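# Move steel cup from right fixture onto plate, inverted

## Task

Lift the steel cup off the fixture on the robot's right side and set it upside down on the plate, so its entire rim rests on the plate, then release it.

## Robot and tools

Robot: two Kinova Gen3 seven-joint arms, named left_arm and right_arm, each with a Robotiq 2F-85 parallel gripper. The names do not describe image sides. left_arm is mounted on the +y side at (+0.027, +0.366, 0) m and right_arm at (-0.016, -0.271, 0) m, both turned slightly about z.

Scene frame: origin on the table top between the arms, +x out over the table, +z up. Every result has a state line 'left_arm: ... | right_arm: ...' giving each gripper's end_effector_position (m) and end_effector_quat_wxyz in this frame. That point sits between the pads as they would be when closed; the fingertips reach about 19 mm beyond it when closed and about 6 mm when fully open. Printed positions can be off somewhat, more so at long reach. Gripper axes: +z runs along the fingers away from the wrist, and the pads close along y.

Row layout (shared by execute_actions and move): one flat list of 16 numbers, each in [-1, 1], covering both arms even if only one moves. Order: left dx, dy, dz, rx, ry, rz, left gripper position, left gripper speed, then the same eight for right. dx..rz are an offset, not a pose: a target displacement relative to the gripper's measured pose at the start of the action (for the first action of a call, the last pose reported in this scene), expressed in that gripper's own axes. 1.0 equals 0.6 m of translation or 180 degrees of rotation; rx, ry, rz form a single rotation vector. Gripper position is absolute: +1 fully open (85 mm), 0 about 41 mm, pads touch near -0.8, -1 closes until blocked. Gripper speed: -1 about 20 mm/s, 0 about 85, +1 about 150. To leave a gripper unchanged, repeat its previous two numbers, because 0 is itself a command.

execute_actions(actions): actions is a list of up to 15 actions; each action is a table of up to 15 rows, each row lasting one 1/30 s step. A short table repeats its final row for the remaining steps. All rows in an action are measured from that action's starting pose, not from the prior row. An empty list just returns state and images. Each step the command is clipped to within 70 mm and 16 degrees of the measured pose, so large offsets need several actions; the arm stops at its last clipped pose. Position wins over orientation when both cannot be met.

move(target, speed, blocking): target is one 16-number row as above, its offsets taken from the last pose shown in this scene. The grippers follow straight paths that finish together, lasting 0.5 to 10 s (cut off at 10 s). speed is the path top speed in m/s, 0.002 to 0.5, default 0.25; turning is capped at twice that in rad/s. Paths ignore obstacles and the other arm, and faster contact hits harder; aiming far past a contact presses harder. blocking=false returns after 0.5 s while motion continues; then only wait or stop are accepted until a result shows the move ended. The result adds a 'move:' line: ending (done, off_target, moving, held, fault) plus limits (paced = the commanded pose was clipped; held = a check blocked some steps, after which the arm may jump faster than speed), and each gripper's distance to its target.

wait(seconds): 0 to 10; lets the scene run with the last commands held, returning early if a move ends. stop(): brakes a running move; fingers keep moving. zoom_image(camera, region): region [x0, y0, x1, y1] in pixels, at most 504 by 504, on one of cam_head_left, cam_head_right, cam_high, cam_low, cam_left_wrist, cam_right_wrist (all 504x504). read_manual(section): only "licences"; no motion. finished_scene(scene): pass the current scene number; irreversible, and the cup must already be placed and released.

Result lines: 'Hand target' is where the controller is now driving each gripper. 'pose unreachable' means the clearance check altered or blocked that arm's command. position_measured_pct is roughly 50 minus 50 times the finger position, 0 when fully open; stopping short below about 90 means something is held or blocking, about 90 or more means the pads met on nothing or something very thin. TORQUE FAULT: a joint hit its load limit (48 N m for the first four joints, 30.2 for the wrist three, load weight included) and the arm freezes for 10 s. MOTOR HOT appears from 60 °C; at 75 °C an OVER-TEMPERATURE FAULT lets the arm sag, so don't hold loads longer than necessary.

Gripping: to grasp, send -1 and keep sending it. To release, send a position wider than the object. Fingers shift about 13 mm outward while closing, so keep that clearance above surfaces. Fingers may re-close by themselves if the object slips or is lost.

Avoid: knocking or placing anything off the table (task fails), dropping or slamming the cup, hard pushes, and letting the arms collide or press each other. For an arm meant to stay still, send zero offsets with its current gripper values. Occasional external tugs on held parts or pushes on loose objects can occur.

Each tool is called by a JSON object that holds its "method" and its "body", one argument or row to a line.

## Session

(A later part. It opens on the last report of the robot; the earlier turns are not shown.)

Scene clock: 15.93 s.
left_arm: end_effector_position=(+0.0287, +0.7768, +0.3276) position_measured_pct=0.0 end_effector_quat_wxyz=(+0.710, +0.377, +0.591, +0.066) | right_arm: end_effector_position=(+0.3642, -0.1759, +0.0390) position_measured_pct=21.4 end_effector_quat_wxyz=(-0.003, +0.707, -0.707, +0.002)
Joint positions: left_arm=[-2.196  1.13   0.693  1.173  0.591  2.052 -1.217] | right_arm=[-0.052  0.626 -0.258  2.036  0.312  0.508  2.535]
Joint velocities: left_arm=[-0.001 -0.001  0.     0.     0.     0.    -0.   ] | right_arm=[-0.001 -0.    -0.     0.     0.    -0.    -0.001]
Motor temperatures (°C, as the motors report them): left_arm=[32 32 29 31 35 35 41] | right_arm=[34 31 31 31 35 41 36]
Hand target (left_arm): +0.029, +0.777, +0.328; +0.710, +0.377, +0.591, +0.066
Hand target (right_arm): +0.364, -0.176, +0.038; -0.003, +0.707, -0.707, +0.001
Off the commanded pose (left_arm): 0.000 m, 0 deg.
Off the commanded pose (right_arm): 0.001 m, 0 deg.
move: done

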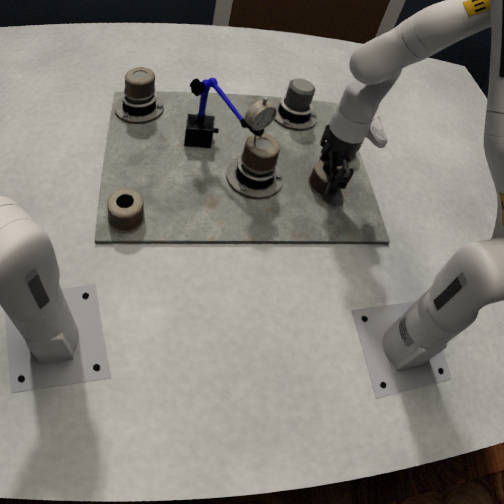

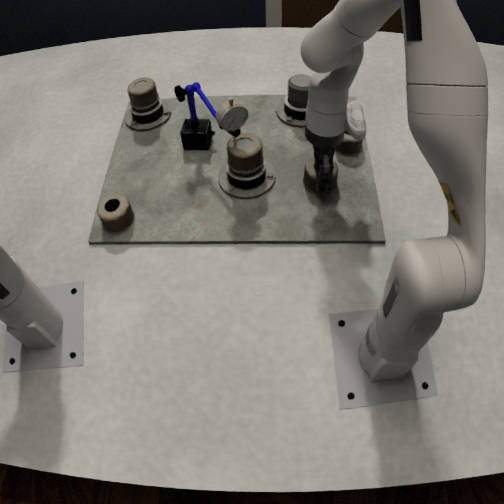

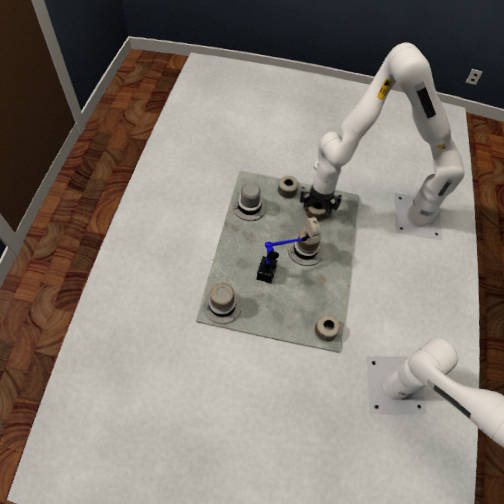

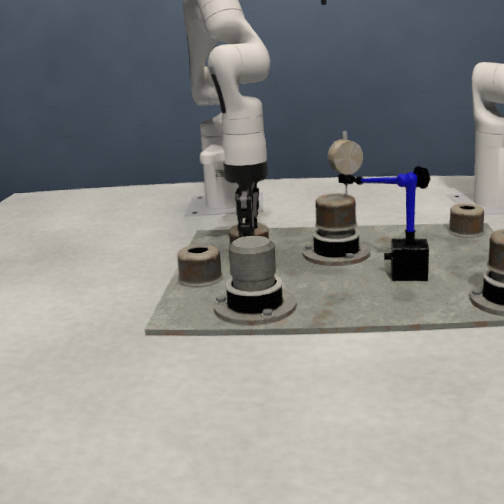

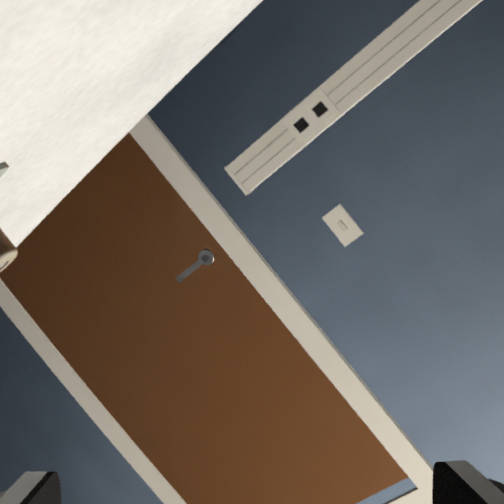

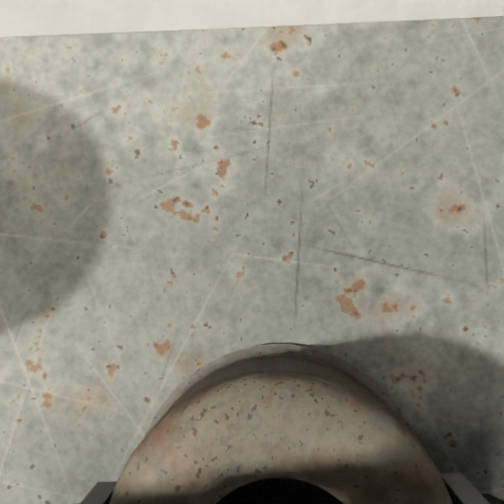

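{"method": "execute_actions", "body": {
  "actions": [
    [[0,0,0,0,0,0,1,0,0,0,0,0,0,0,1,-0.4]]
  ]
}}

{"method": "move", "body": {
  "target": [0,0,0,0,0,0,1,0,0,0,-0.15,0,0,0,1,-0.4]
}}

Scene clock: 16.93 s.
left_arm: end_effector_position=(+0.0287, +0.7768, +0.3276) position_measured_pct=0.0 end_effector_quat_wxyz=(+0.710, +0.377, +0.591, +0.066) | right_arm: end_effector_position=(+0.3642, -0.1759, +0.0390) position_measured_pct=0.4 end_effector_quat_wxyz=(-0.004, +0.707, -0.707, +0.002)
Joint positions: left_arm=[-2.196  1.13   0.693  1.173  0.591  2.052 -1.217] | right_arm=[-0.052  0.626 -0.258  2.036  0.312  0.508  2.535]
Joint velocities: left_arm=[ 0.001  0.    -0.     0.    -0.     0.     0.   ] | right_arm=[-0.     0.    -0.     0.     0.    -0.     0.002]
Motor temperatures (°C, as the motors report them): left_arm=[32 32 29 31 35 35 41] | right_arm=[34 31 31 31 35 41 36]
Hand target (left_arm): +0.029, +0.777, +0.328; +0.710, +0.377, +0.591, +0.066
Hand target (right_arm): +0.364, -0.176, +0.039; -0.003, +0.707, -0.707, +0.002
Off the commanded pose (left_arm): 0.000 m, 0 deg.
Off the commanded pose (right_arm): 0.000 m, 0 deg.

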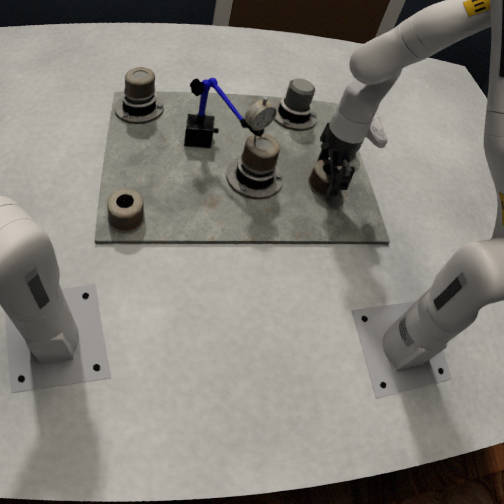

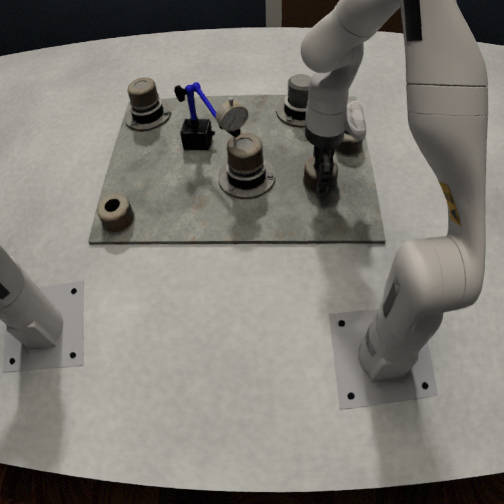

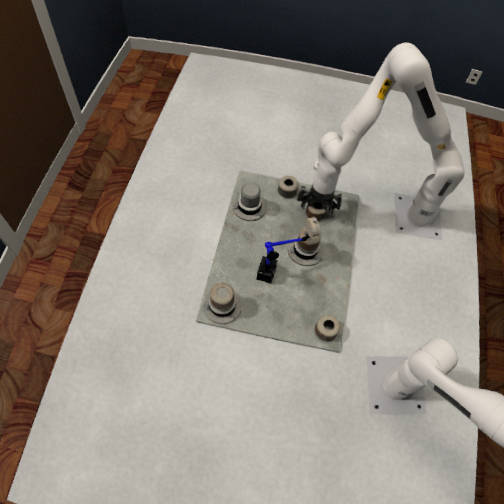

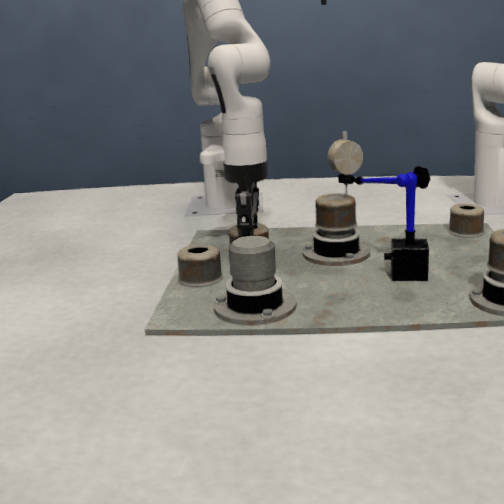

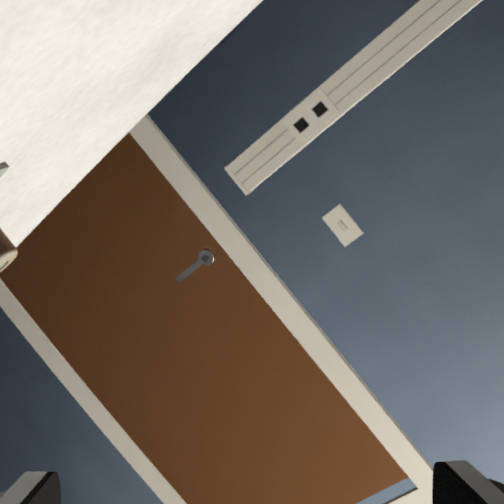

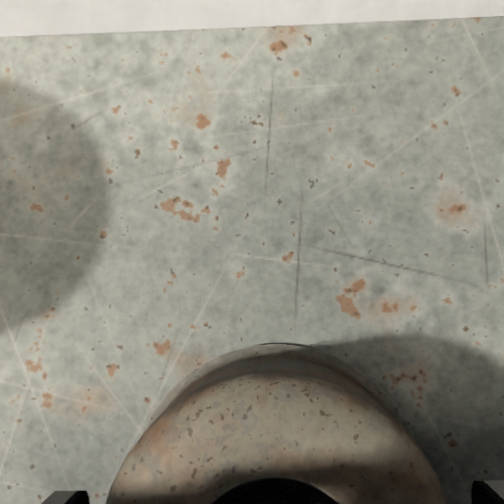

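Scene clock: 17.80 s.
left_arm: end_effector_position=(+0.0287, +0.7768, +0.3276) position_measured_pct=0.0 end_effector_quat_wxyz=(+0.710, +0.377, +0.591, +0.066) | right_arm: end_effector_position=(+0.3635, -0.1756, +0.1289) position_measured_pct=0.0 end_effector_quat_wxyz=(-0.004, +0.708, -0.707, +0.001)
Joint positions: left_arm=[-2.196  1.13   0.693  1.173  0.591  2.052 -1.217] | right_arm=[ 0.014  0.441 -0.338  1.953  0.203  0.773  2.632]
Joint velocities: left_arm=[-0.     0.    -0.    -0.     0.     0.002  0.   ] | right_arm=[ 0.002 -0.005  0.    -0.    -0.001  0.001 -0.   ]
Motor temperatures (°C, as the motors report them): left_arm=[32 32 29 31 35 35 41] | right_arm=[34 31 31 31 35 41 36]
Hand target (left_arm): +0.029, +0.777, +0.328; +0.710, +0.377, +0.591, +0.066
Hand target (right_arm): +0.364, -0.176, +0.129; -0.004, +0.708, -0.707, +0.001
Off the commanded pose (left_arm): 0.000 m, 0 deg.
Off the commanded pose (right_arm): 0.001 m, 0 deg.
move: done

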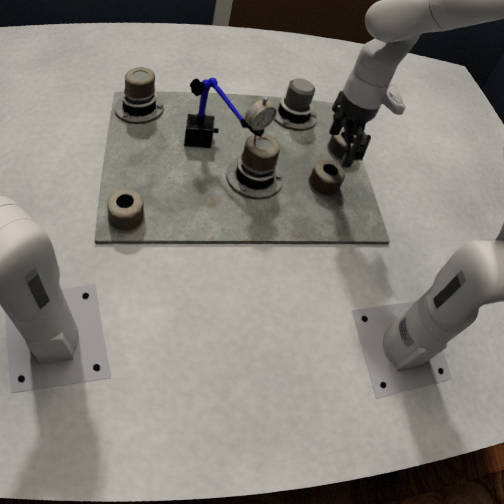

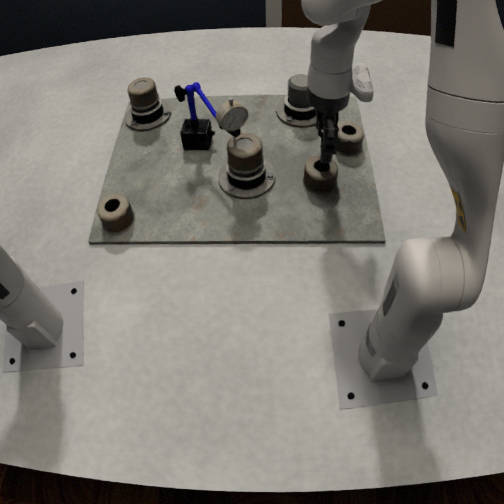

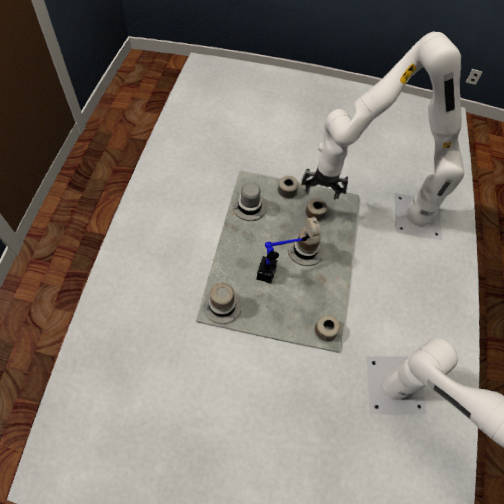

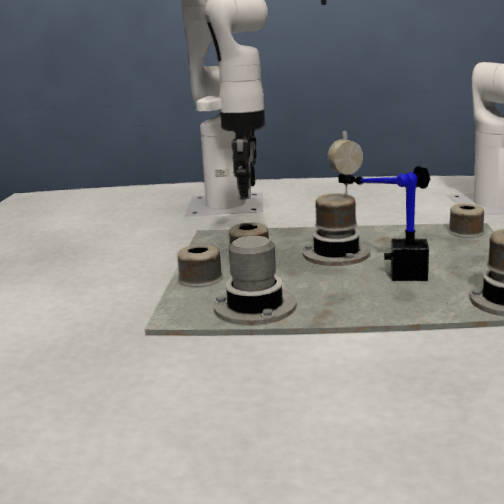

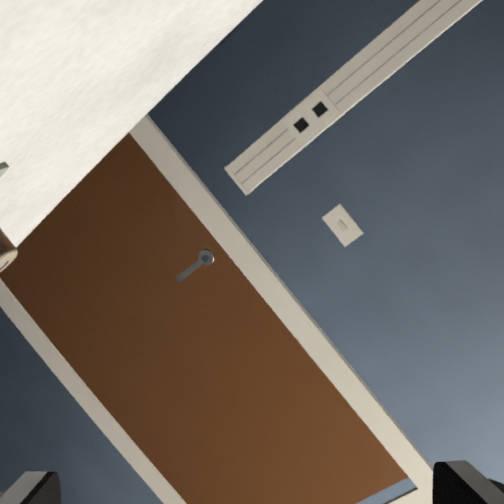

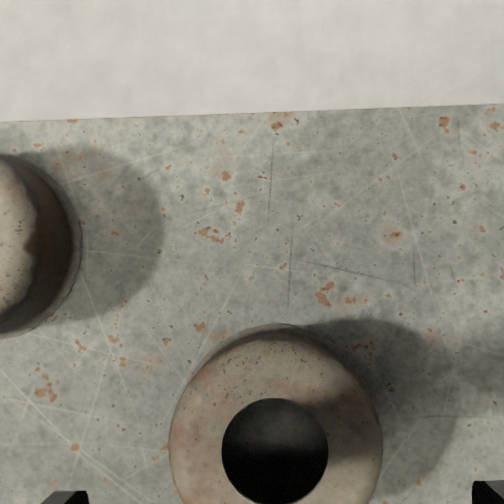

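{"method": "finished_scene", "body": {
  "scene": 2
}}

The scene is finished: the task was done.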